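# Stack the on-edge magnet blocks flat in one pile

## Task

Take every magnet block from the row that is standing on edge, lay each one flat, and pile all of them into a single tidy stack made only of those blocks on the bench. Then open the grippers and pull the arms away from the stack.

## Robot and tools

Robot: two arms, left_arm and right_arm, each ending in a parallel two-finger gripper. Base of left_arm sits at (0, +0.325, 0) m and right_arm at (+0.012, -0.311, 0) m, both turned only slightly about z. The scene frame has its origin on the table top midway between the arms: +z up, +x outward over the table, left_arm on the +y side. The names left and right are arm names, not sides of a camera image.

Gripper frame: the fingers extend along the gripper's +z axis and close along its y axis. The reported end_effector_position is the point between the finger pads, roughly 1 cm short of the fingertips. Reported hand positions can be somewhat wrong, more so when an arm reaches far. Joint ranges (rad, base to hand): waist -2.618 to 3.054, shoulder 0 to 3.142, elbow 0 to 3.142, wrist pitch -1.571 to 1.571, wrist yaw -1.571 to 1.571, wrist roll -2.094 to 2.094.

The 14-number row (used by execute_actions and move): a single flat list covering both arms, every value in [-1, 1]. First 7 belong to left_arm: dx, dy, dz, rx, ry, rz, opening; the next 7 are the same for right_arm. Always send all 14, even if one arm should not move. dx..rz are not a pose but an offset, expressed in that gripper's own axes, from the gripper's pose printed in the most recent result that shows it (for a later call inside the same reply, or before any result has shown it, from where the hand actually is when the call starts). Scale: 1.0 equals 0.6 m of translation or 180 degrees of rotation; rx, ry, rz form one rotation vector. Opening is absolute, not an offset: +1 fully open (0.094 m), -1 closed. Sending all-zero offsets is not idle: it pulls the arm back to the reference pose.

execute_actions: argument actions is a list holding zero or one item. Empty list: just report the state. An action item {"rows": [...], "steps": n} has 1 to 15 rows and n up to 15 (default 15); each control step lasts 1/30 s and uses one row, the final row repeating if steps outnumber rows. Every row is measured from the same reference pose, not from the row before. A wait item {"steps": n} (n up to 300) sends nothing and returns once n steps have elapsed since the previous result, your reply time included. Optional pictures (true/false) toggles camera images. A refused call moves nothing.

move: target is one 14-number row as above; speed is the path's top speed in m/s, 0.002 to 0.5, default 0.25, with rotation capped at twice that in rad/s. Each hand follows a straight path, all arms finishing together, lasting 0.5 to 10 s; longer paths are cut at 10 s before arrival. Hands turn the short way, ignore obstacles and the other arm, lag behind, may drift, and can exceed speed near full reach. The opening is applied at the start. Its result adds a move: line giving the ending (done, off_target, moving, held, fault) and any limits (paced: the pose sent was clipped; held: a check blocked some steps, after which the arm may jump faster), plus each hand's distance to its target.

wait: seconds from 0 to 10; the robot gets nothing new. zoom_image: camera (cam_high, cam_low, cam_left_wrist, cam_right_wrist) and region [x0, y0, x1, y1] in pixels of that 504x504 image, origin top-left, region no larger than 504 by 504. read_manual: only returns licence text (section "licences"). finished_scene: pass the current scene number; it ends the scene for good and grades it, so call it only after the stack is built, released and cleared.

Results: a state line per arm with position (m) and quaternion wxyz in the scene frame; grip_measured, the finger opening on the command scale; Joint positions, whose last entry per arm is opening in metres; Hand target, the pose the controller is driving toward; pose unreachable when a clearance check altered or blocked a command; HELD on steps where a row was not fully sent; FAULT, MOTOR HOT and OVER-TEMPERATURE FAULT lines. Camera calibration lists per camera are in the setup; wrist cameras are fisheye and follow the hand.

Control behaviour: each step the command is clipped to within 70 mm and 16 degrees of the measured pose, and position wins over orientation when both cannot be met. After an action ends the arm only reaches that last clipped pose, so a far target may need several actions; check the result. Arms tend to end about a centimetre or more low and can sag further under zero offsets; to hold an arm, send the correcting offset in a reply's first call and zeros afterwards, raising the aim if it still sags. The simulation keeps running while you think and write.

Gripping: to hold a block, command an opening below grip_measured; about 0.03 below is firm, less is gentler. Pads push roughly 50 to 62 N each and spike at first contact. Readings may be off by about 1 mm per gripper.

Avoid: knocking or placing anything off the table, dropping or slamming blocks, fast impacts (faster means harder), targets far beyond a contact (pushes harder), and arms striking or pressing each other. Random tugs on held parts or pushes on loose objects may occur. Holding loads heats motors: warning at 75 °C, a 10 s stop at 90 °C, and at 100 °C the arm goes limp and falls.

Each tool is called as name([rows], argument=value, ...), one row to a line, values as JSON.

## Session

execute_actions(actions=[])

Scene clock: 0.00 s of 6200.00 s.
left_arm: end_effector_position=(+0.5827, +0.3501, +0.3706) grip_measured=+1.000 end_effector_quat_wxyz=(+0.400, -0.244, +0.708, -0.529) | right_arm: end_effector_position=(+0.4777, -0.5678, +0.2860) grip_measured=+1.000 end_effector_quat_wxyz=(+0.585, +0.670, +0.399, -0.220)
Joint positions: left_arm=[ 0.284  2.03   1.989 -0.146  0.856 -1.114  0.094] | right_arm=[-0.123  2.006  1.78  -0.32   1.138  1.179  0.094]
Joint velocities: left_arm=[-0.007  0.007  0.007  0.007  0.081  0.051  0.   ] | right_arm=[-0.007 -0.002  0.007 -0.051  0.037 -0.11   0.   ]
Motor temperatures (°C, as the motors report them): left_arm=[26 27 27 29 27 27] | right_arm=[27 27 29 35 27 26]
Hand target (left_arm): +0.581, +0.349, +0.375; +0.403, -0.240, +0.708, -0.528
Hand target (right_arm): +0.473, -0.568, +0.301; +0.593, +0.671, +0.388, -0.218
camera_calibration (this result's frames):
cam_left_wrist: T_world_to_cam=[[0.107209, -0.136463, 0.984827, -0.379341], [-0.890517, -0.453673, 0.0340792, 0.694264], [0.442138, -0.880658, -0.17016, 0.221027], [0, 0, 0, 1]] pos_world=[0.561198, 0.457852, 0.387536]
cam_right_wrist: T_world_to_cam=[[-0.628565, 0.0952159, -0.771907, 0.5777], [0.417613, 0.87859, -0.231687, 0.370684], [0.656129, -0.467988, -0.592014, -0.307069], [0, 0, 0, 1]] pos_world=[0.409796, -0.52439, 0.350024]

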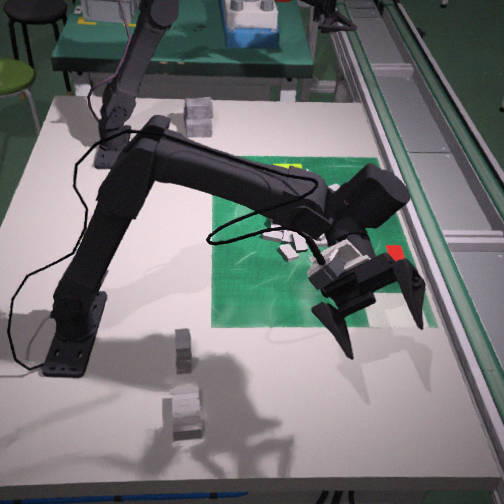

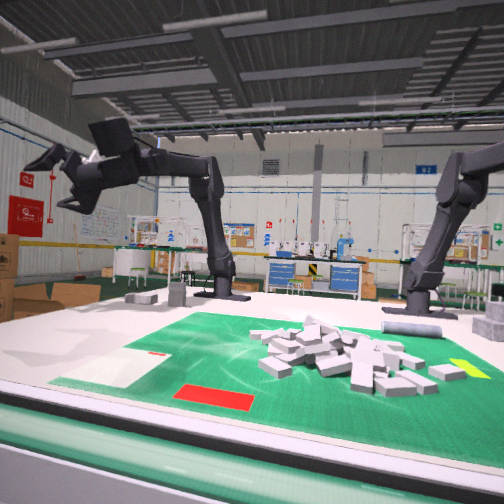

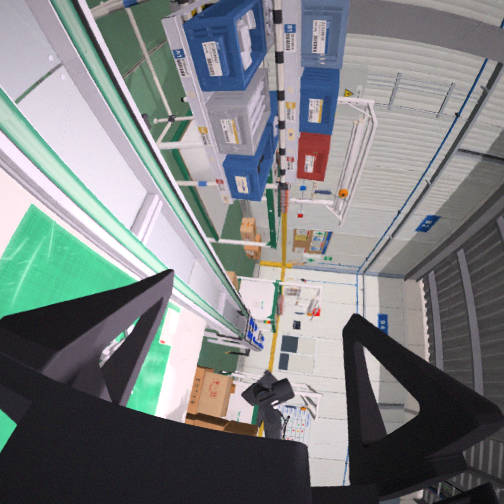

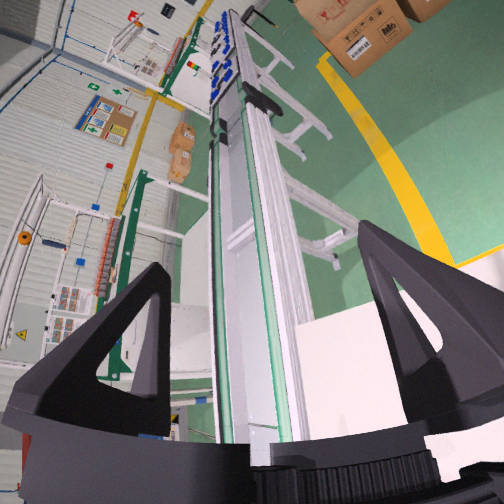

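zoom_image(camera="cam_high", region=[130, 310, 250, 460])

zoom_image(camera="cam_low", region=[110, 265, 210, 320])

Region (130, 310, 250, 460) of cam_high's 504x504 image, scaled by 3.360, with more detail than that image has; it fills the left 403 columns of this view, and the rest is white.

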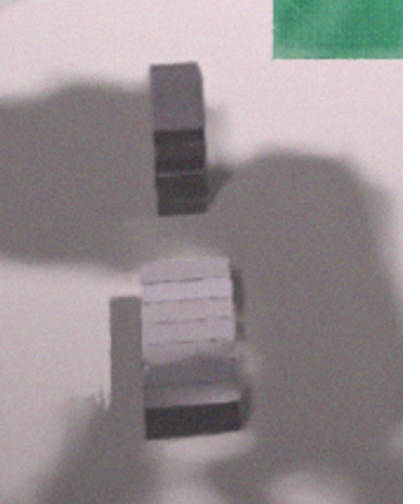

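Region (110, 265, 210, 320) of cam_low's 504x504 image, scaled by 5.040, with more detail than that image has; it fills the top 277 rows of this view, and the rest is white.

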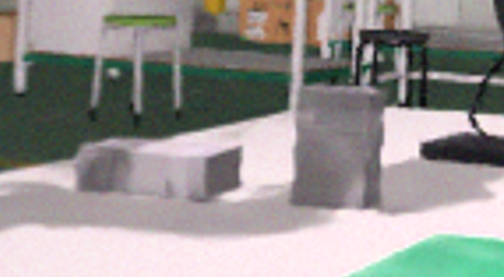

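move(target=[0.8349,0.1743,-0.3033,0.1891,0.2971,0.4614,0.5,-0.0342,-0.4902,-0.1383,-0.1959,0.4703,-0.5572,1], speed=0.3)

Scene clock: 84.63 s of 6200.00 s.
left_arm: end_effector_position=(+0.1577, +0.0998, +0.1502) grip_measured=+0.501 end_effector_quat_wxyz=(+0.358, +0.612, +0.607, -0.359) | right_arm: end_effector_position=(+0.2195, -0.4870, +0.1310) grip_measured=+1.000 end_effector_quat_wxyz=(+0.005, -0.040, +0.999, +0.009)
Joint positions: left_arm=[-0.409  1.037  0.588 -0.496  0.928  0.84   0.071] | right_arm=[-0.646  1.577  1.324 -1.322 -0.02  -0.801  0.094]
Joint velocities: left_arm=[ 0.002  0.002  0.007 -0.007  0.051 -0.007 -0.001] | right_arm=[-0.002 -0.002 -0.012  0.007  0.095  0.037  0.   ]
Motor temperatures (°C, as the motors report them): left_arm=[26 34 30 34 27 27] | right_arm=[27 34 32 36 27 26]
Hand target (left_arm): +0.154, +0.099, +0.150; +0.360, +0.614, +0.604, -0.359
Hand target (right_arm): +0.220, -0.493, +0.139; +0.010, -0.038, +0.999, +0.001
Off the commanded pose (left_arm): 0.010 m, 1 deg.
Off the commanded pose (right_arm): 0.013 m, 1 deg.
After step 90, 77.07 s passed at rest.
move: off_target (right_arm)
camera_calibration (this result's frames):
cam_left_wrist: T_world_to_cam=[[-0.967032, -0.157011, 0.200493, 0.138393], [-0.238449, 0.834674, -0.496449, 0.0580136], [-0.0893982, -0.527889, -0.844595, 0.300873], [0, 0, 0, 1]] pos_world=[0.174561, 0.132134, 0.25517]
cam_right_wrist: T_world_to_cam=[[-0.168819, -0.98556, 0.0131383, -0.441997], [-0.685687, 0.127007, 0.716731, 0.123496], [-0.708049, 0.111989, -0.697226, 0.404118], [0, 0, 0, 1]] pos_world=[0.296198, -0.496556, 0.199056]

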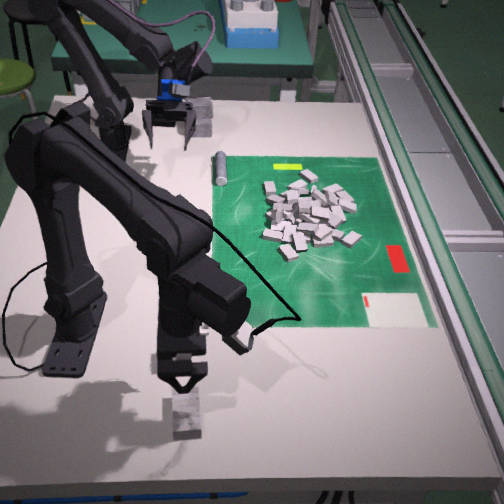

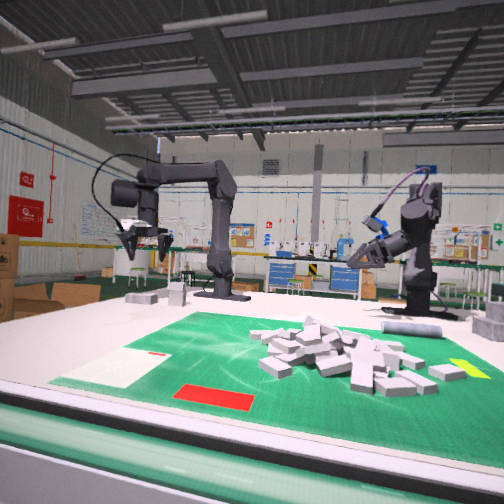

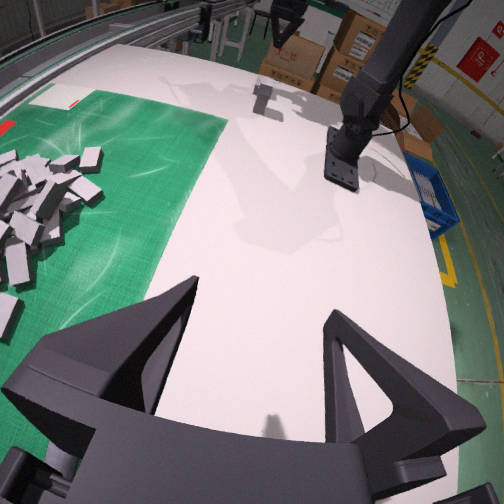

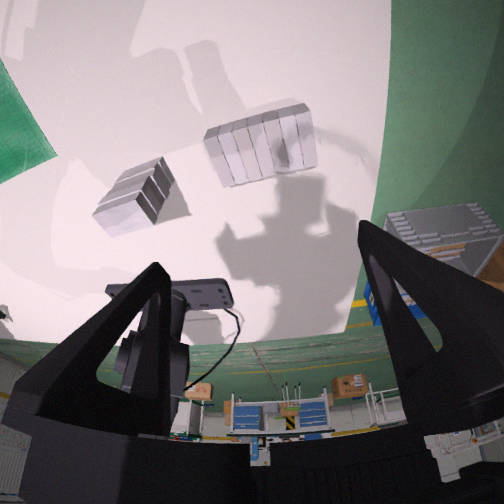

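zoom_image(camera="cam_right_wrist", region=[180, 80, 340, 210])

Region (180, 80, 340, 210) of cam_right_wrist's 504x504 image, scaled by 3.150, with more detail than that image has; it fills the top 410 rows of this view, and the rest is white.

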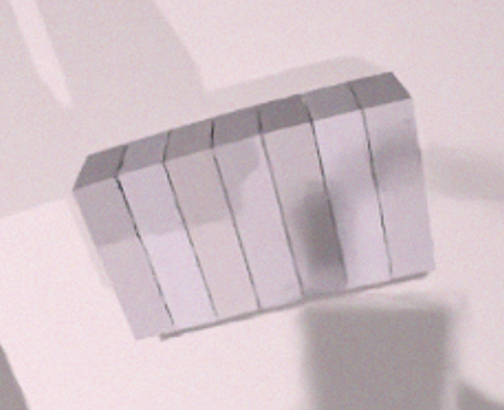

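move(target=[0,0,0,0,0,0,0.5,0.0043,-0.0158,0.1465,0.01,0,-0.004,1], speed=0.15)

Scene clock: 115.80 s of 6200.00 s.
left_arm: end_effector_position=(+0.1581, +0.0998, +0.1501) grip_measured=+0.501 end_effector_quat_wxyz=(+0.359, +0.612, +0.607, -0.358) | right_arm: end_effector_position=(+0.2169, -0.4888, +0.0440) grip_measured=+1.000 end_effector_quat_wxyz=(+0.001, -0.050, +0.999, +0.000)
Joint positions: left_arm=[-0.409  1.037  0.588 -0.494  0.926  0.839  0.071] | right_arm=[-0.646  1.631  1.027 -0.965 -0.002 -0.821  0.094]
Joint velocities: left_arm=[ 0.012  0.002 -0.017 -0.11  -0.022 -0.022  0.   ] | right_arm=[-0.012  0.007 -0.007  0.066 -0.037  0.051  0.   ]
Motor temperatures (°C, as the motors report them): left_arm=[26 30 29 33 27 27] | right_arm=[27 31 32 33 27 26]
Hand target (left_arm): +0.158, +0.100, +0.150; +0.358, +0.612, +0.607, -0.359
Hand target (right_arm): +0.217, -0.495, +0.043; +0.006, -0.047, +0.999, -0.007
Off the commanded pose (left_arm): 0.000 m, 0 deg.
Off the commanded pose (right_arm): 0.007 m, 1 deg.
After step 90, 26.90 s passed at rest.
move: done
camera_calibration (this result's frames):
cam_left_wrist: T_world_to_cam=[[-0.967067, -0.158611, 0.199057, 0.139206], [-0.23902, 0.834711, -0.496112, 0.0580946], [-0.0874663, -0.527352, -0.845133, 0.300598], [0, 0, 0, 1]] pos_world=[0.1748, 0.132108, 0.255157]
cam_right_wrist: T_world_to_cam=[[-0.149063, -0.988337, 0.0311332, -0.449562], [-0.683099, 0.125689, 0.719429, 0.182985], [-0.714952, 0.0859735, -0.693868, 0.33042], [0, 0, 0, 1]] pos_world=[0.294217, -0.495725, 0.111619]

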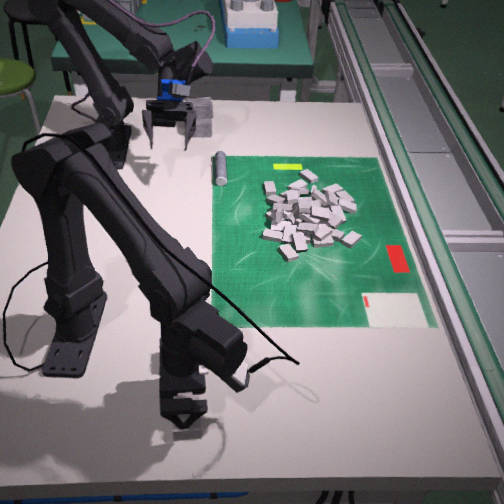

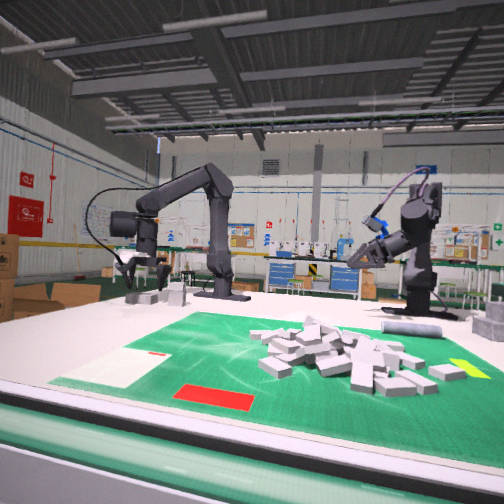

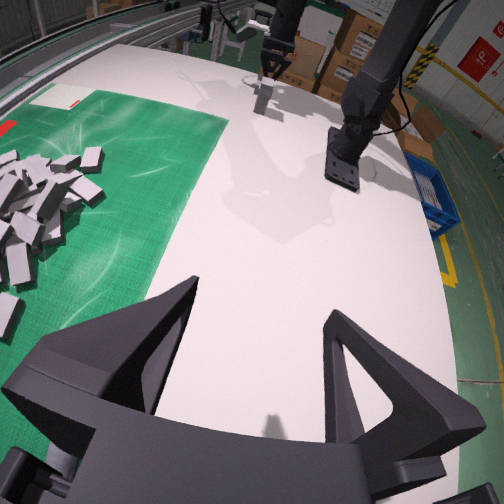

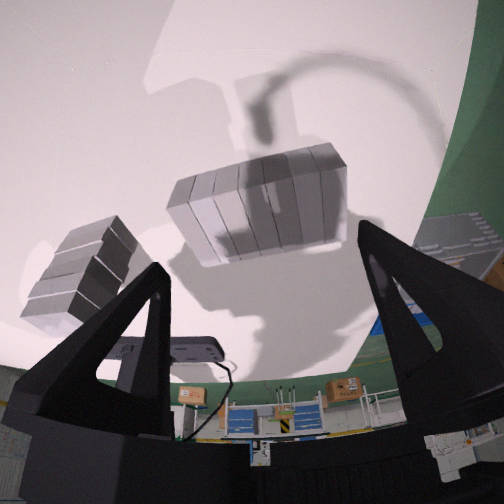

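zoom_image(camera="cam_right_wrist", region=[140, 120, 380, 300])

Region (140, 120, 380, 300) of cam_right_wrist's 504x504 image, scaled by 2.100, with more detail than that image has; it fills the top 378 rows of this view, and the rest is white.

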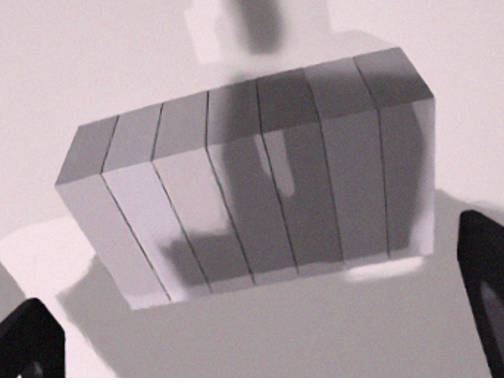

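move(target=[0,0,0,0,0,0,0.5,-0.012,-0.0146,0.0467,0,0,0,1], speed=0.04)

Scene clock: 132.90 s of 6200.00 s.
left_arm: end_effector_position=(+0.1581, +0.0998, +0.1501) grip_measured=+0.501 end_effector_quat_wxyz=(+0.359, +0.612, +0.607, -0.358) | right_arm: end_effector_position=(+0.2233, -0.4945, +0.0183) grip_measured=+1.000 end_effector_quat_wxyz=(-0.003, -0.050, +0.999, +0.004)
Joint positions: left_arm=[-0.409  1.037  0.588 -0.494  0.926  0.839  0.071] | right_arm=[-0.646  1.713  1.008 -0.875 -0.002 -0.821  0.094]
Joint velocities: left_arm=[ 0.012 -0.007  0.007  0.007 -0.037  0.051 -0.   ] | right_arm=[ 0.012 -0.002  0.007 -0.007 -0.081 -0.066  0.   ]
Motor temperatures (°C, as the motors report them): left_arm=[26 29 29 33 27 27] | right_arm=[27 31 31 33 27 26]
Hand target (left_arm): +0.158, +0.100, +0.150; +0.359, +0.612, +0.607, -0.358
Hand target (right_arm): +0.224, -0.497, +0.016; +0.001, -0.050, +0.999, +0.000
Off the commanded pose (left_arm): 0.000 m, 0 deg.
Off the commanded pose (right_arm): 0.004 m, 1 deg.
After step 90, 12.97 s passed at rest.
move: done
camera_calibration (this result's frames):
cam_left_wrist: T_world_to_cam=[[-0.967067, -0.158611, 0.199057, 0.139206], [-0.23902, 0.834711, -0.496112, 0.0580946], [-0.0874663, -0.527352, -0.845133, 0.300598], [0, 0, 0, 1]] pos_world=[0.1748, 0.132108, 0.255157]
cam_right_wrist: T_world_to_cam=[[-0.148829, -0.988543, 0.025157, -0.453421], [-0.67709, 0.120414, 0.725981, 0.202495], [-0.720693, 0.0910138, -0.687254, 0.321319], [0, 0, 0, 1]] pos_world=[0.301198, -0.501854, 0.0852268]

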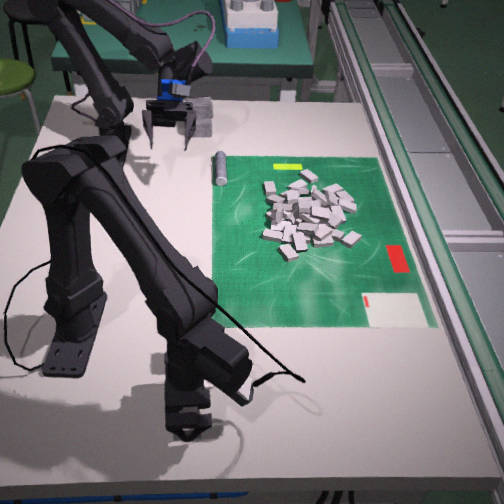

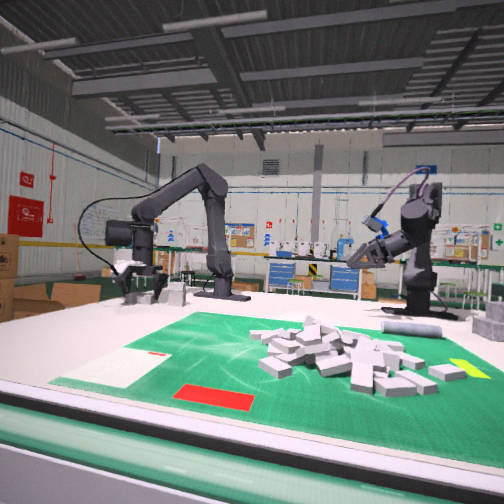

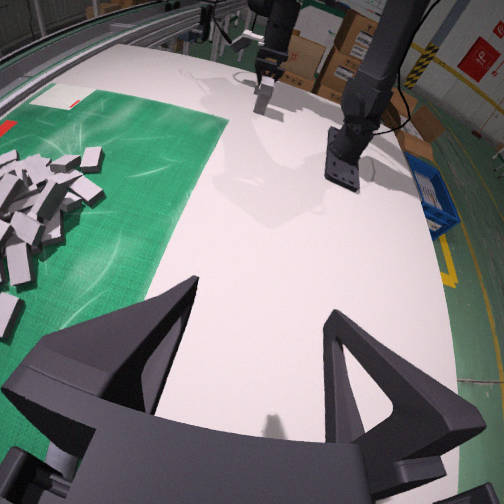

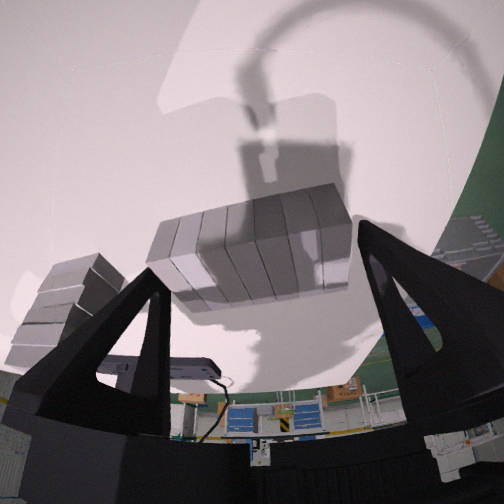

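execute_actions([
  {"rows":[[0,0,0,0,0,0,0.5,0,0,0,0,0,0,0.95],[0,0,0,0,0,0,0.5,0,0,0,0,0,0,0.9],[0,0,0,0,0,0,0.5,0,0,0,0,0,0,0.86],[0,0,0,0,0,0,0.5,0,0,0,0,0,0,0.83],[0,0,0,0,0,0,0.5,0,0,0,0,0,0,0.80],[0,0,0,0,0,0,0.5,0,0,0,0,0,0,0.78],[0,0,0,0,0,0,0.5,0,0,0,0,0,0,0.76],[0,0,0,0,0,0,0.5,0,0,0,0,0,0,0.74],[0,0,0,0,0,0,0.5,0,0,0,0,0,0,0.72],[0,0,0,0,0,0,0.5,0,0,0,0,0,0,0.70],[0,0,0,0,0,0,0.5,0,0,0,0,0,0,0.685],[0,0,0,0,0,0,0.5,0,0,0,0,0,0,0.67],[0,0,0,0,0,0,0.5,0,0,0,0,0,0,0.655],[0,0,0,0,0,0,0.5,0,0,0,0,0,0,0.64],[0,0,0,0,0,0,0.5,0,0,0,0,0,0,0.625]],"steps":15},
])

Scene clock: 139.00 s of 6200.00 s.
left_arm: end_effector_position=(+0.1581, +0.0998, +0.1501) grip_measured=+0.501 end_effector_quat_wxyz=(+0.359, +0.612, +0.607, -0.358) | right_arm: end_effector_position=(+0.2235, -0.4944, +0.0183) grip_measured=+0.659 end_effector_quat_wxyz=(-0.002, -0.050, +0.999, +0.004)
Joint positions: left_arm=[-0.409  1.037  0.588 -0.494  0.926  0.839  0.071] | right_arm=[-0.646  1.713  1.008 -0.874 -0.003 -0.821  0.078]
Joint velocities: left_arm=[-0.012 -0.007 -0.002 -0.081 -0.007 -0.022  0.   ] | right_arm=[-0.012  0.007 -0.012 -0.037  0.007 -0.022 -0.001]
Motor temperatures (°C, as the motors report them): left_arm=[26 29 29 33 27 27] | right_arm=[27 31 31 33 27 26]
Hand target (left_arm): +0.158, +0.100, +0.150; +0.359, +0.612, +0.607, -0.358
Hand target (right_arm): +0.223, -0.495, +0.018; -0.003, -0.050, +0.999, +0.004
Off the commanded pose (left_arm): 0.000 m, 0 deg.
Off the commanded pose (right_arm): 0.000 m, 0 deg.
Steps of this call (steps 1 to 90: nothing new was sent; then 2.60 s passed at rest; steps 91 to 105: all 15 steps of this action). Readings (end_effector_position):
91: left_arm (+0.1581, +0.0998, +0.1501) | right_arm (+0.2237, -0.4948, +0.0183)
92: left_arm (+0.1581, +0.0998, +0.1501) | right_arm (+0.2237, -0.4948, +0.0183)
94: left_arm (+0.1581, +0.0998, +0.1501) | right_arm (+0.2237, -0.4948, +0.0183)
98: left_arm (+0.1581, +0.0998, +0.1501) | right_arm (+0.2237, -0.4948, +0.0183)
105: the state above
camera_calibration (this result's frames):
cam_left_wrist: T_world_to_cam=[[-0.967067, -0.158611, 0.199057, 0.139206], [-0.23902, 0.834711, -0.496112, 0.0580946], [-0.0874663, -0.527352, -0.845133, 0.300598], [0, 0, 0, 1]] pos_world=[0.1748, 0.132108, 0.255157]
cam_right_wrist: T_world_to_cam=[[-0.148866, -0.988556, 0.0244006, -0.453285], [-0.677845, 0.11998, 0.725349, 0.20259], [-0.719976, 0.0914397, -0.687949, 0.321522], [0, 0, 0, 1]] pos_world=[0.301334, -0.501805, 0.0853031]

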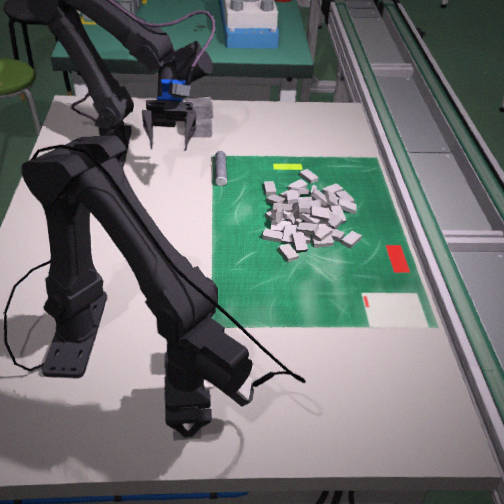

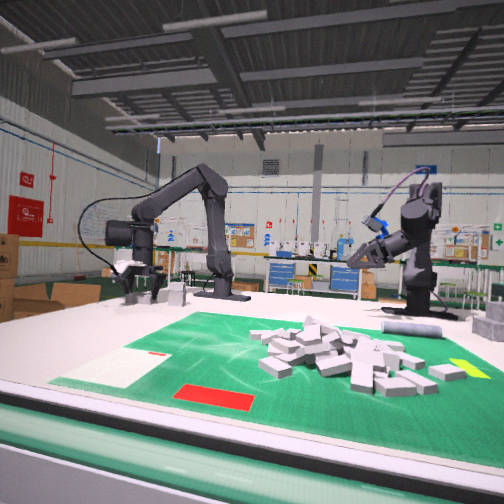

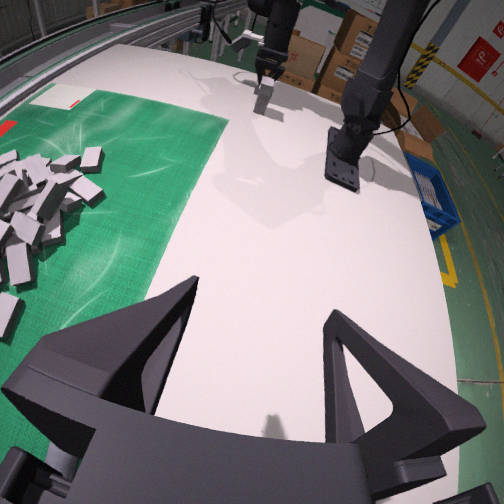

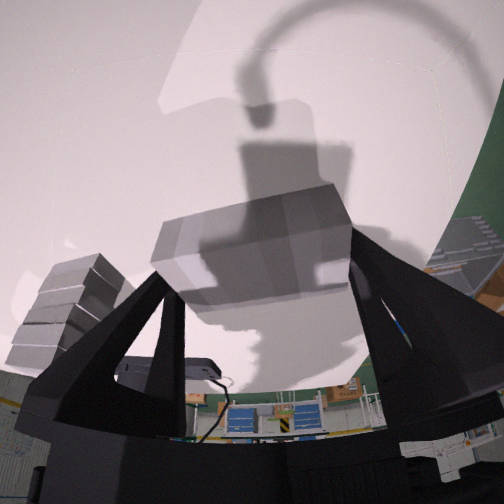

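move(target=[0,0,0,0,0,0,0.5,0,0,-0.24,0,0,0,0.62], speed=0.12)

Scene clock: 143.37 s of 6200.00 s.
left_arm: end_effector_position=(+0.1581, +0.0998, +0.1501) grip_measured=+0.501 end_effector_quat_wxyz=(+0.359, +0.612, +0.607, -0.358) | right_arm: end_effector_position=(+0.2230, -0.4940, +0.1393) grip_measured=+0.659 end_effector_quat_wxyz=(-0.023, -0.050, +0.998, +0.025)
Joint positions: left_arm=[-0.409  1.037  0.588 -0.494  0.926  0.839  0.071] | right_arm=[-0.646  1.665  1.448 -1.422 -0.003 -0.821  0.078]
Joint velocities: left_arm=[-0.002 -0.002 -0.002 -0.022  0.022 -0.022  0.   ] | right_arm=[ 0.007 -0.007  0.012 -0.037 -0.022 -0.037  0.   ]
Motor temperatures (°C, as the motors report them): left_arm=[26 29 30 33 27 27] | right_arm=[27 31 31 33 27 26]
Hand target (left_arm): +0.158, +0.100, +0.150; +0.359, +0.612, +0.607, -0.358
Hand target (right_arm): +0.226, -0.496, +0.161; -0.002, -0.050, +0.999, +0.004
Off the commanded pose (left_arm): 0.000 m, 0 deg.
Off the commanded pose (right_arm): 0.023 m, 3 deg.
move: off_target (right_arm)
camera_calibration (this result's frames):
cam_left_wrist: T_world_to_cam=[[-0.967067, -0.158611, 0.199057, 0.139206], [-0.23902, 0.834711, -0.496112, 0.0580946], [-0.0874663, -0.527352, -0.845133, 0.300598], [0, 0, 0, 1]] pos_world=[0.1748, 0.132108, 0.255157]
cam_right_wrist: T_world_to_cam=[[-0.148494, -0.988883, -0.0077793, -0.451662], [-0.644643, 0.0908304, 0.759068, 0.0879802], [-0.749923, 0.117732, -0.650964, 0.418879], [0, 0, 0, 1]] pos_world=[0.303774, -0.503947, 0.202379]

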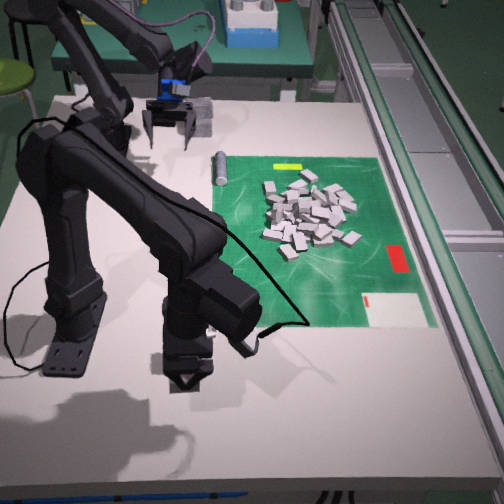

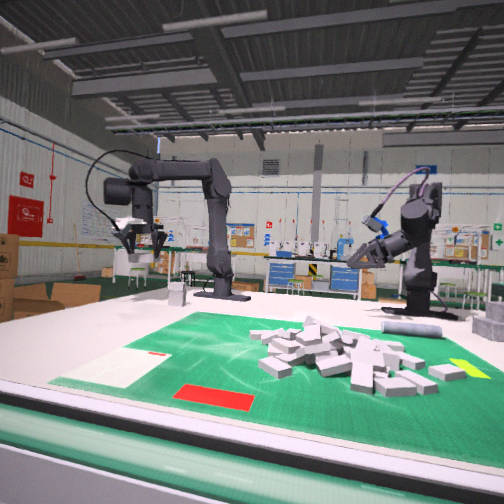

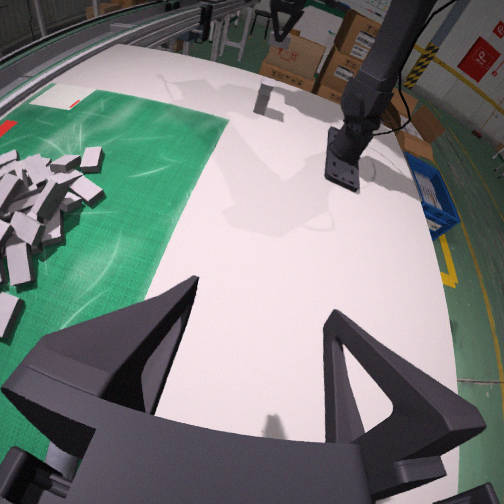

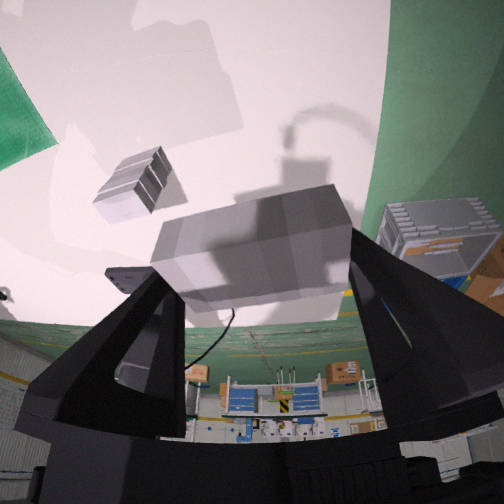

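move(target=[0,0,0,0,0,0,0.5,-0.0565,0.6218,-0.0045,-0.1505,-0.0226,0.0272,0.62], speed=0.2)

Scene clock: 159.17 s of 6200.00 s.
left_arm: end_effector_position=(+0.1581, +0.0998, +0.1501) grip_measured=+0.501 end_effector_quat_wxyz=(+0.359, +0.612, +0.607, -0.358) | right_arm: end_effector_position=(+0.2183, -0.1322, +0.1409) grip_measured=+0.659 end_effector_quat_wxyz=(-0.029, +0.014, +0.975, +0.219)
Joint positions: left_arm=[-0.409  1.037  0.588 -0.494  0.926  0.839  0.071] | right_arm=[ 0.512  1.404  1.132 -1.15  -0.422  0.499  0.078]
Joint velocities: left_arm=[-0.012 -0.002 -0.002  0.007 -0.051 -0.051 -0.001] | right_arm=[ 0.007 -0.032 -0.012 -0.037 -0.022 -0.007  0.001]
Motor temperatures (°C, as the motors report them): left_arm=[26 29 30 33 27 27] | right_arm=[27 32 32 32 27 26]
Hand target (left_arm): +0.158, +0.100, +0.150; +0.359, +0.612, +0.607, -0.358
Hand target (right_arm): +0.223, -0.118, +0.160; -0.002, -0.001, +0.966, +0.259
Off the commanded pose (left_arm): 0.000 m, 0 deg.
Off the commanded pose (right_arm): 0.023 m, 6 deg.
After step 90, 10.23 s passed at rest.
move: off_target (right_arm)
camera_calibration (this result's frames):
cam_left_wrist: T_world_to_cam=[[-0.967067, -0.158611, 0.199057, 0.139206], [-0.23902, 0.834711, -0.496112, 0.0580946], [-0.0874663, -0.527352, -0.845133, 0.300598], [0, 0, 0, 1]] pos_world=[0.1748, 0.132108, 0.255157]
cam_right_wrist: T_world_to_cam=[[-0.284733, -0.884662, -0.36919, -0.000149735], [-0.619444, -0.124123, 0.775166, 0.0147028], [-0.731585, 0.449408, -0.512656, 0.394121], [0, 0, 0, 1]] pos_world=[0.297398, -0.175429, 0.190596]

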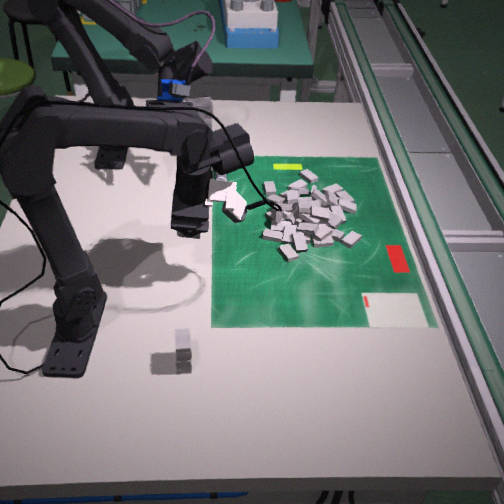

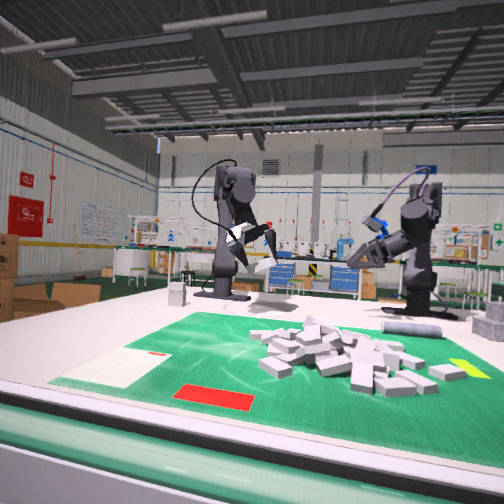

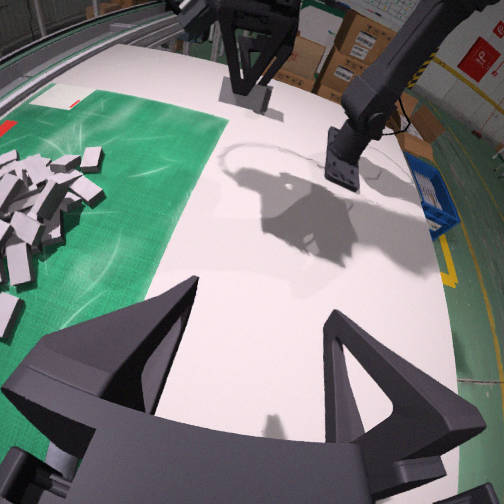

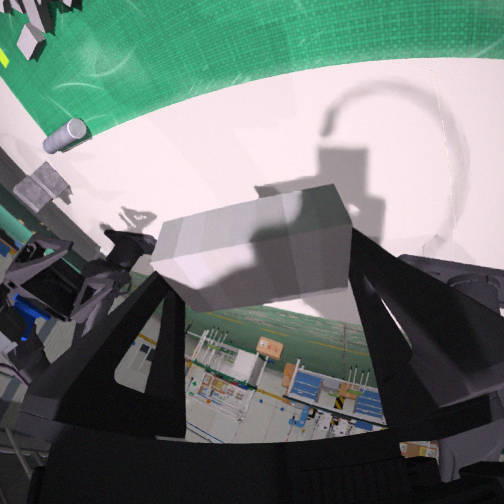

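move(target=[0,0,0,0,0,0,0.5,0.0845,0.1758,0.0629,-0.3815,-0.0065,-0.0208,0.62], speed=0.2)

Scene clock: 173.73 s of 6200.00 s.
left_arm: end_effector_position=(+0.1581, +0.0998, +0.1501) grip_measured=+0.501 end_effector_quat_wxyz=(+0.359, +0.612, +0.607, -0.358) | right_arm: end_effector_position=(+0.1727, -0.0261, +0.1233) grip_measured=+0.659 end_effector_quat_wxyz=(-0.027, +0.058, +0.723, +0.688)
Joint positions: left_arm=[-0.409  1.037  0.588 -0.494  0.926  0.839  0.071] | right_arm=[ 0.675  1.674  0.143  1.444 -0.927  1.62   0.078]
Joint velocities: left_arm=[ 0.007 -0.002 -0.002 -0.007  0.022  0.095 -0.   ] | right_arm=[-0.012  0.002 -0.007  0.022 -0.11   0.066 -0.   ]
Motor temperatures (°C, as the motors report them): left_arm=[26 29 30 33 27 27] | right_arm=[27 32 32 34 28 26]
Hand target (left_arm): +0.158, +0.100, +0.150; +0.359, +0.612, +0.607, -0.358
Hand target (right_arm): +0.167, -0.022, +0.154; +0.007, -0.002, +0.691, +0.722
Off the commanded pose (left_arm): 0.000 m, 0 deg.
Off the commanded pose (right_arm): 0.032 m, 10 deg.
joint sent to its limit (right arm) — the command would take joint 4 (wrist pitch) past its upper limit, so that joint was sent only as far as its limit.
After step 90, 6.77 s passed at rest.
move: off_target (right_arm); limits=paced
camera_calibration (this result's frames):
cam_left_wrist: T_world_to_cam=[[-0.967067, -0.158611, 0.199057, 0.139206], [-0.23902, 0.834711, -0.496112, 0.0580946], [-0.0874663, -0.527352, -0.845133, 0.300598], [0, 0, 0, 1]] pos_world=[0.1748, 0.132108, 0.255157]
cam_right_wrist: T_world_to_cam=[[-0.36386, -0.0660294, -0.92911, 0.178286], [-0.665683, -0.679267, 0.30897, 0.064254], [-0.651515, 0.730915, 0.203203, 0.209324], [0, 0, 0, 1]] pos_world=[0.244022, -0.09758, 0.10326]

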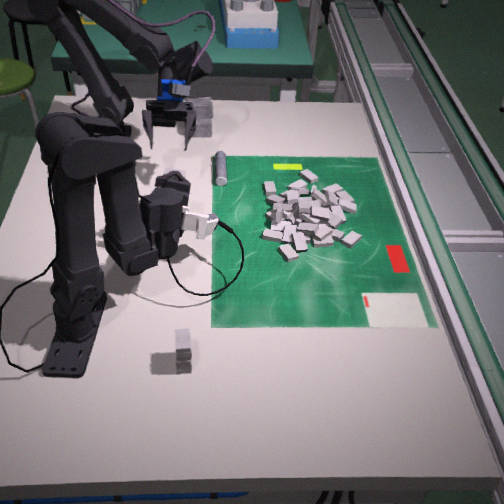

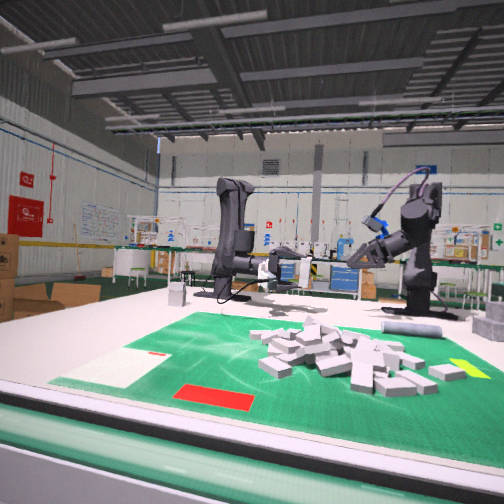

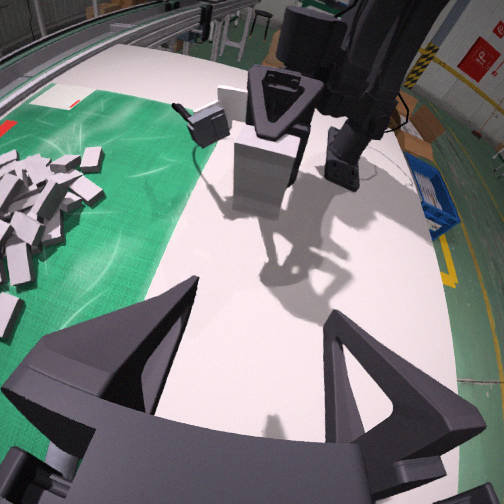

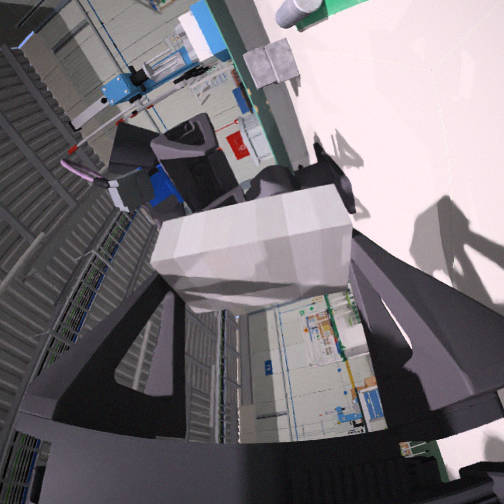

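move(target=[0,0,0,0,0,0,0.5,0.0237,0.1448,0.0357,-0.0453,0.0147,-0.0759,0.62], speed=0.1)

Scene clock: 194.87 s of 6200.00 s.
left_arm: end_effector_position=(+0.1581, +0.0998, +0.1501) grip_measured=+0.501 end_effector_quat_wxyz=(+0.359, +0.612, +0.607, -0.358) | right_arm: end_effector_position=(+0.1674, -0.0086, +0.1567) grip_measured=+0.659 end_effector_quat_wxyz=(-0.013, +0.024, +0.723, +0.691)
Joint positions: left_arm=[-0.409  1.037  0.588 -0.494  0.926  0.839  0.071] | right_arm=[ 0.75   1.451  0.221  1.159 -0.879  1.568  0.078]
Joint velocities: left_arm=[-0.002  0.002 -0.012 -0.037  0.066 -0.007  0.   ] | right_arm=[ 0.002 -0.007  0.002 -0.051 -0.037  0.051 -0.001]
Motor temperatures (°C, as the motors report them): left_arm=[26 29 30 33 27 27] | right_arm=[28 31 31 42 28 26]
Hand target (left_arm): +0.158, +0.100, +0.150; +0.359, +0.612, +0.607, -0.358
Hand target (right_arm): +0.169, -0.002, +0.207; +0.044, -0.041, +0.675, +0.735
Off the commanded pose (left_arm): 0.000 m, 0 deg.
Off the commanded pose (right_arm): 0.054 m, 13 deg.
After step 90, 16.40 s passed at rest.
move: off_target (right_arm)
camera_calibration (this result's frames):
cam_left_wrist: T_world_to_cam=[[-0.967067, -0.158611, 0.199057, 0.139206], [-0.23902, 0.834711, -0.496112, 0.0580946], [-0.0874663, -0.527352, -0.845133, 0.300598], [0, 0, 0, 1]] pos_world=[0.1748, 0.132108, 0.255157]
cam_right_wrist: T_world_to_cam=[[-0.298524, -0.0710304, -0.951755, 0.20113], [-0.664573, -0.700267, 0.260709, 0.0694507], [-0.685001, 0.710338, 0.161842, 0.198206], [0, 0, 0, 1]] pos_world=[0.241968, -0.0778728, 0.141242]

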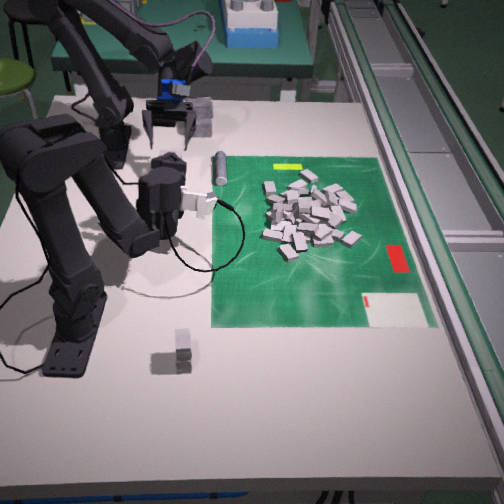

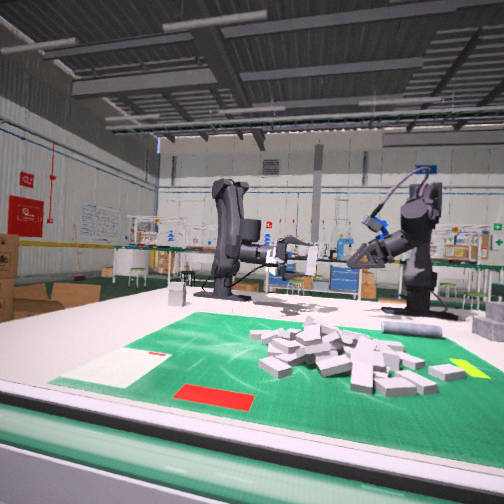

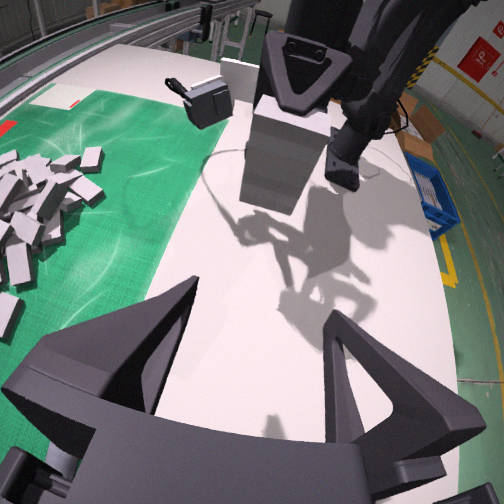

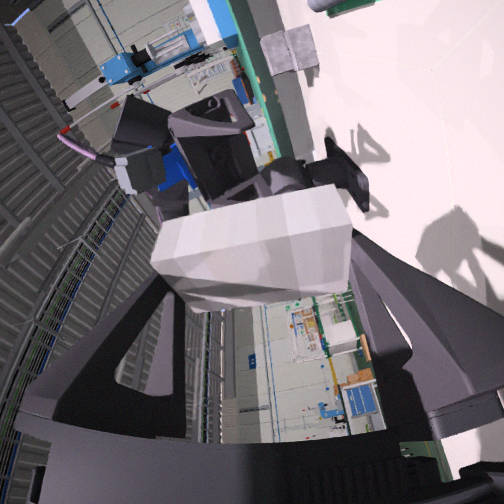

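execute_actions([
  {"rows":[[-0.002,0.001,0.007,0,0,0,0.5,0.0018,0.0843,0.0072,-0.0418,0.0034,-0.057,0.62],[-0.003,0.002,0.014,0,0,0,0.5,0.0018,0.0843,0.0072,-0.0418,0.0034,-0.059,0.62],[-0.005,0.003,0.021,0,0,0,0.5,0.0018,0.0843,0.0072,-0.0418,0.0034,-0.061,0.62],[-0.007,0.004,0.028,0,0,0,0.5,0.0018,0.0843,0.0072,-0.0418,0.0034,-0.063,0.62],[-0.008,0.005,0.035,0,0,0,0.5,0.0018,0.0843,0.0072,-0.0418,0.0034,-0.065,0.62],[-0.01,0.006,0.042,0,0,0,0.5,0.0018,0.0843,0.0072,-0.0418,0.0034,-0.067,0.62],[-0.012,0.007,0.049,0,0,0,0.5,0.0018,0.0843,0.0072,-0.0418,0.0034,-0.069,0.62],[-0.013,0.008,0.056,0,0,0,0.5,0.0018,0.0843,0.0072,-0.0418,0.0034,-0.071,0.62],[-0.015,0.009,0.063,0,0,0,0.5,0.0018,0.0843,0.0072,-0.0418,0.0034,-0.073,0.62],[-0.017,0.01,0.07,0,0,0,0.5,0.0018,0.0843,0.0072,-0.0418,0.0034,-0.075,0.62],[-0.018,0.011,0.077,0,0,0,0.5,0.0018,0.0843,0.0072,-0.0418,0.0034,-0.075,0.62],[-0.02,0.0117,0.0847,0,0,0,0.5,0.0018,0.0843,0.0072,-0.0418,0.0034,-0.075,0.62]],"steps":15},
], pictures=false)

wait(seconds=0.7)

Scene clock: 234.03 s of 6200.00 s.
left_arm: end_effector_position=(+0.1584, +0.0542, +0.1403) grip_measured=+0.501 end_effector_quat_wxyz=(+0.351, +0.623, +0.597, -0.365) | right_arm: end_effector_position=(+0.1680, -0.0088, +0.1534) grip_measured=+0.659 end_effector_quat_wxyz=(+0.007, +0.006, +0.727, +0.687)
Joint positions: left_arm=[-0.605  1.16   0.584 -0.224  0.822  0.647  0.071] | right_arm=[ 0.75   1.451  0.221  1.141 -0.875  1.5    0.078]
Joint velocities: left_arm=[-0.115  0.105 -0.076  0.388 -0.227 -0.33  -0.001] | right_arm=[ 0.007 -0.002 -0.012  0.022 -0.066 -0.051 -0.   ]
Motor temperatures (°C, as the motors report them): left_arm=[26 28 30 33 27 27] | right_arm=[28 32 33 46 27 26]
Hand target (left_arm): +0.164, +0.050, +0.138; +0.359, +0.612, +0.606, -0.360
Hand target (right_arm): +0.167, -0.004, +0.204; +0.067, -0.063, +0.676, +0.731
Off the commanded pose (left_arm): 0.009 m, 2 deg.
Off the commanded pose (right_arm): 0.054 m, 13 deg.
Steps of this call (steps 1 to 90: nothing new was sent; then 35.67 s passed at rest; steps 91 to 105: all 15 steps of this action). Readings (end_effector_position):
91: left_arm (+0.1584, +0.0995, +0.1502) | right_arm (+0.1675, -0.0087, +0.1552)
92: left_arm (+0.1586, +0.0982, +0.1504) | right_arm (+0.1677, -0.0087, +0.1551)
94: left_arm (+0.1576, +0.0927, +0.1509) | right_arm (+0.1679, -0.0087, +0.1546)
98: left_arm (+0.1559, +0.0779, +0.1484) | right_arm (+0.1681, -0.0087, +0.1538)
105: the state above

Scene clock: 234.73 s of 6200.00 s.
left_arm: end_effector_position=(+0.1674, +0.0506, +0.1434) grip_measured=+0.501 end_effector_quat_wxyz=(+0.367, +0.612, +0.602, -0.358) | right_arm: end_effector_position=(+0.1680, -0.0088, +0.1534) grip_measured=+0.659 end_effector_quat_wxyz=(+0.010, +0.003, +0.727, +0.687)
Joint positions: left_arm=[-0.609  1.164  0.578 -0.16   0.796  0.605  0.071] | right_arm=[ 0.75   1.451  0.221  1.141 -0.875  1.492  0.078]
Joint velocities: left_arm=[ 0.002 -0.017  0.007  0.037 -0.022 -0.022  0.   ] | right_arm=[-0.012 -0.017  0.007  0.022 -0.022  0.007 -0.   ]
Motor temperatures (°C, as the motors report them): left_arm=[26 28 30 33 27 27] | right_arm=[28 32 33 46 27 26]
Hand target (left_arm): +0.164, +0.050, +0.138; +0.359, +0.612, +0.606, -0.360
Hand target (right_arm): +0.167, -0.004, +0.204; +0.067, -0.063, +0.676, +0.731
Off the commanded pose (left_arm): 0.008 m, 1 deg.
Off the commanded pose (right_arm): 0.054 m, 13 deg.
Steps of this call (steps 1 to 21: nothing new was sent). Readings (end_effector_position):
1: left_arm (+0.1595, +0.0534, +0.1396) | right_arm (+0.1680, -0.0088, +0.1534)
2: left_arm (+0.1607, +0.0529, +0.1396) | right_arm (+0.1680, -0.0088, +0.1534)
4: left_arm (+0.1629, +0.0523, +0.1403) | right_arm (+0.1680, -0.0088, +0.1534)
8: left_arm (+0.1657, +0.0512, +0.1423) | right_arm (+0.1680, -0.0088, +0.1534)
21: the state above
camera_calibration (this result's frames):
cam_left_wrist: T_world_to_cam=[[-0.969768, -0.155791, 0.187826, 0.143582], [-0.231916, 0.827862, -0.510744, 0.0992771], [-0.0759249, -0.538863, -0.838965, 0.267482], [0, 0, 0, 1]] pos_world=[0.182574, 0.0843172, 0.248145]
cam_right_wrist: T_world_to_cam=[[-0.239763, -0.0830878, -0.967269, 0.190514], [-0.680054, -0.696673, 0.228413, 0.0781808], [-0.692849, 0.712561, 0.110532, 0.208499], [0, 0, 0, 1]] pos_world=[0.243304, -0.0782723, 0.143375]

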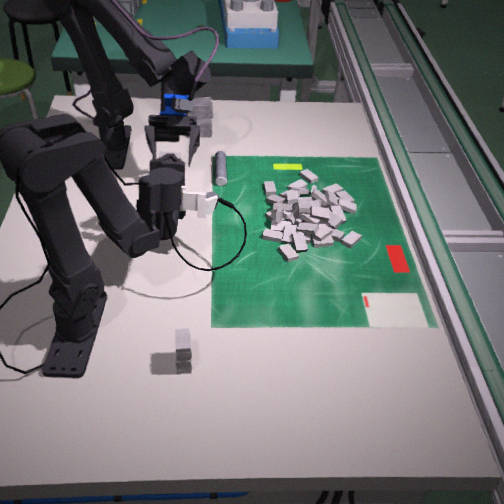

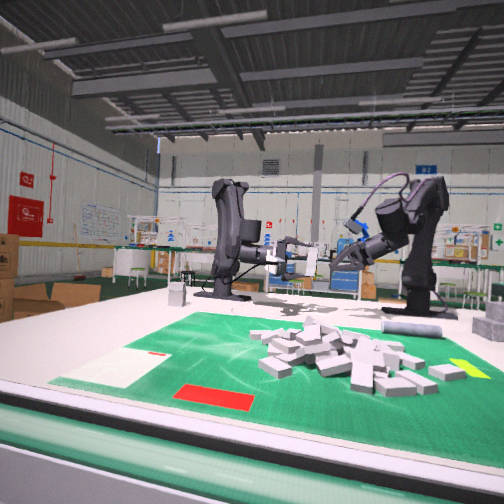

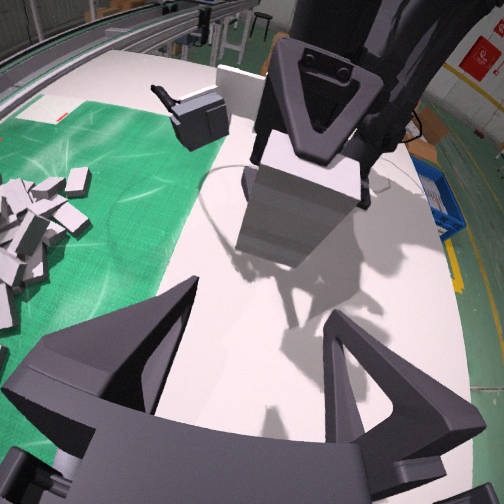

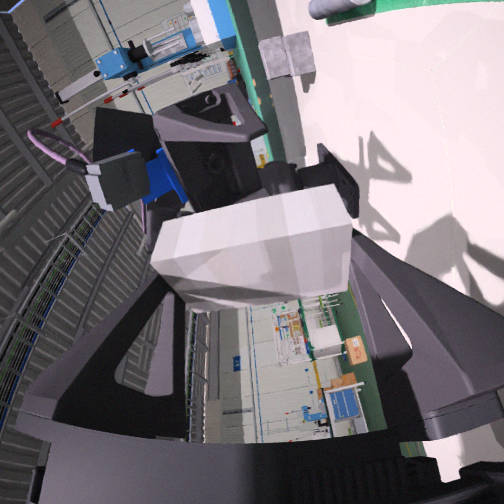

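zoom_image(camera="cam_low", region=[250, 200, 400, 300])

zoom_image(camera="cam_left_wrist", region=[170, 110, 400, 340])

Region (250, 200, 400, 300) of cam_low's 504x504 image, scaled by 3.360, with more detail than that image has.

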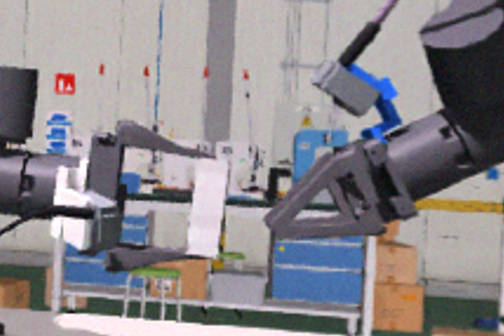

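Region (170, 110, 400, 340) of cam_left_wrist's 504x504 image, scaled by 2.191, with more detail than that image has.

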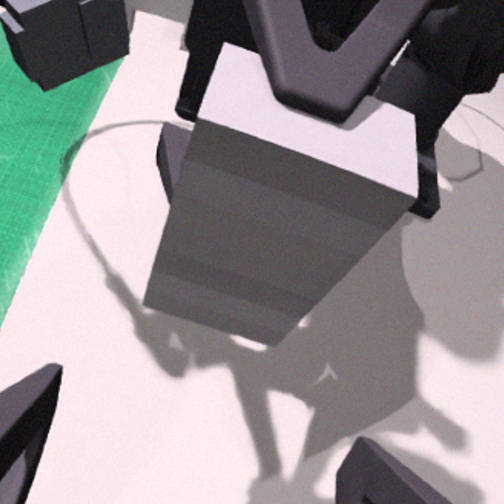

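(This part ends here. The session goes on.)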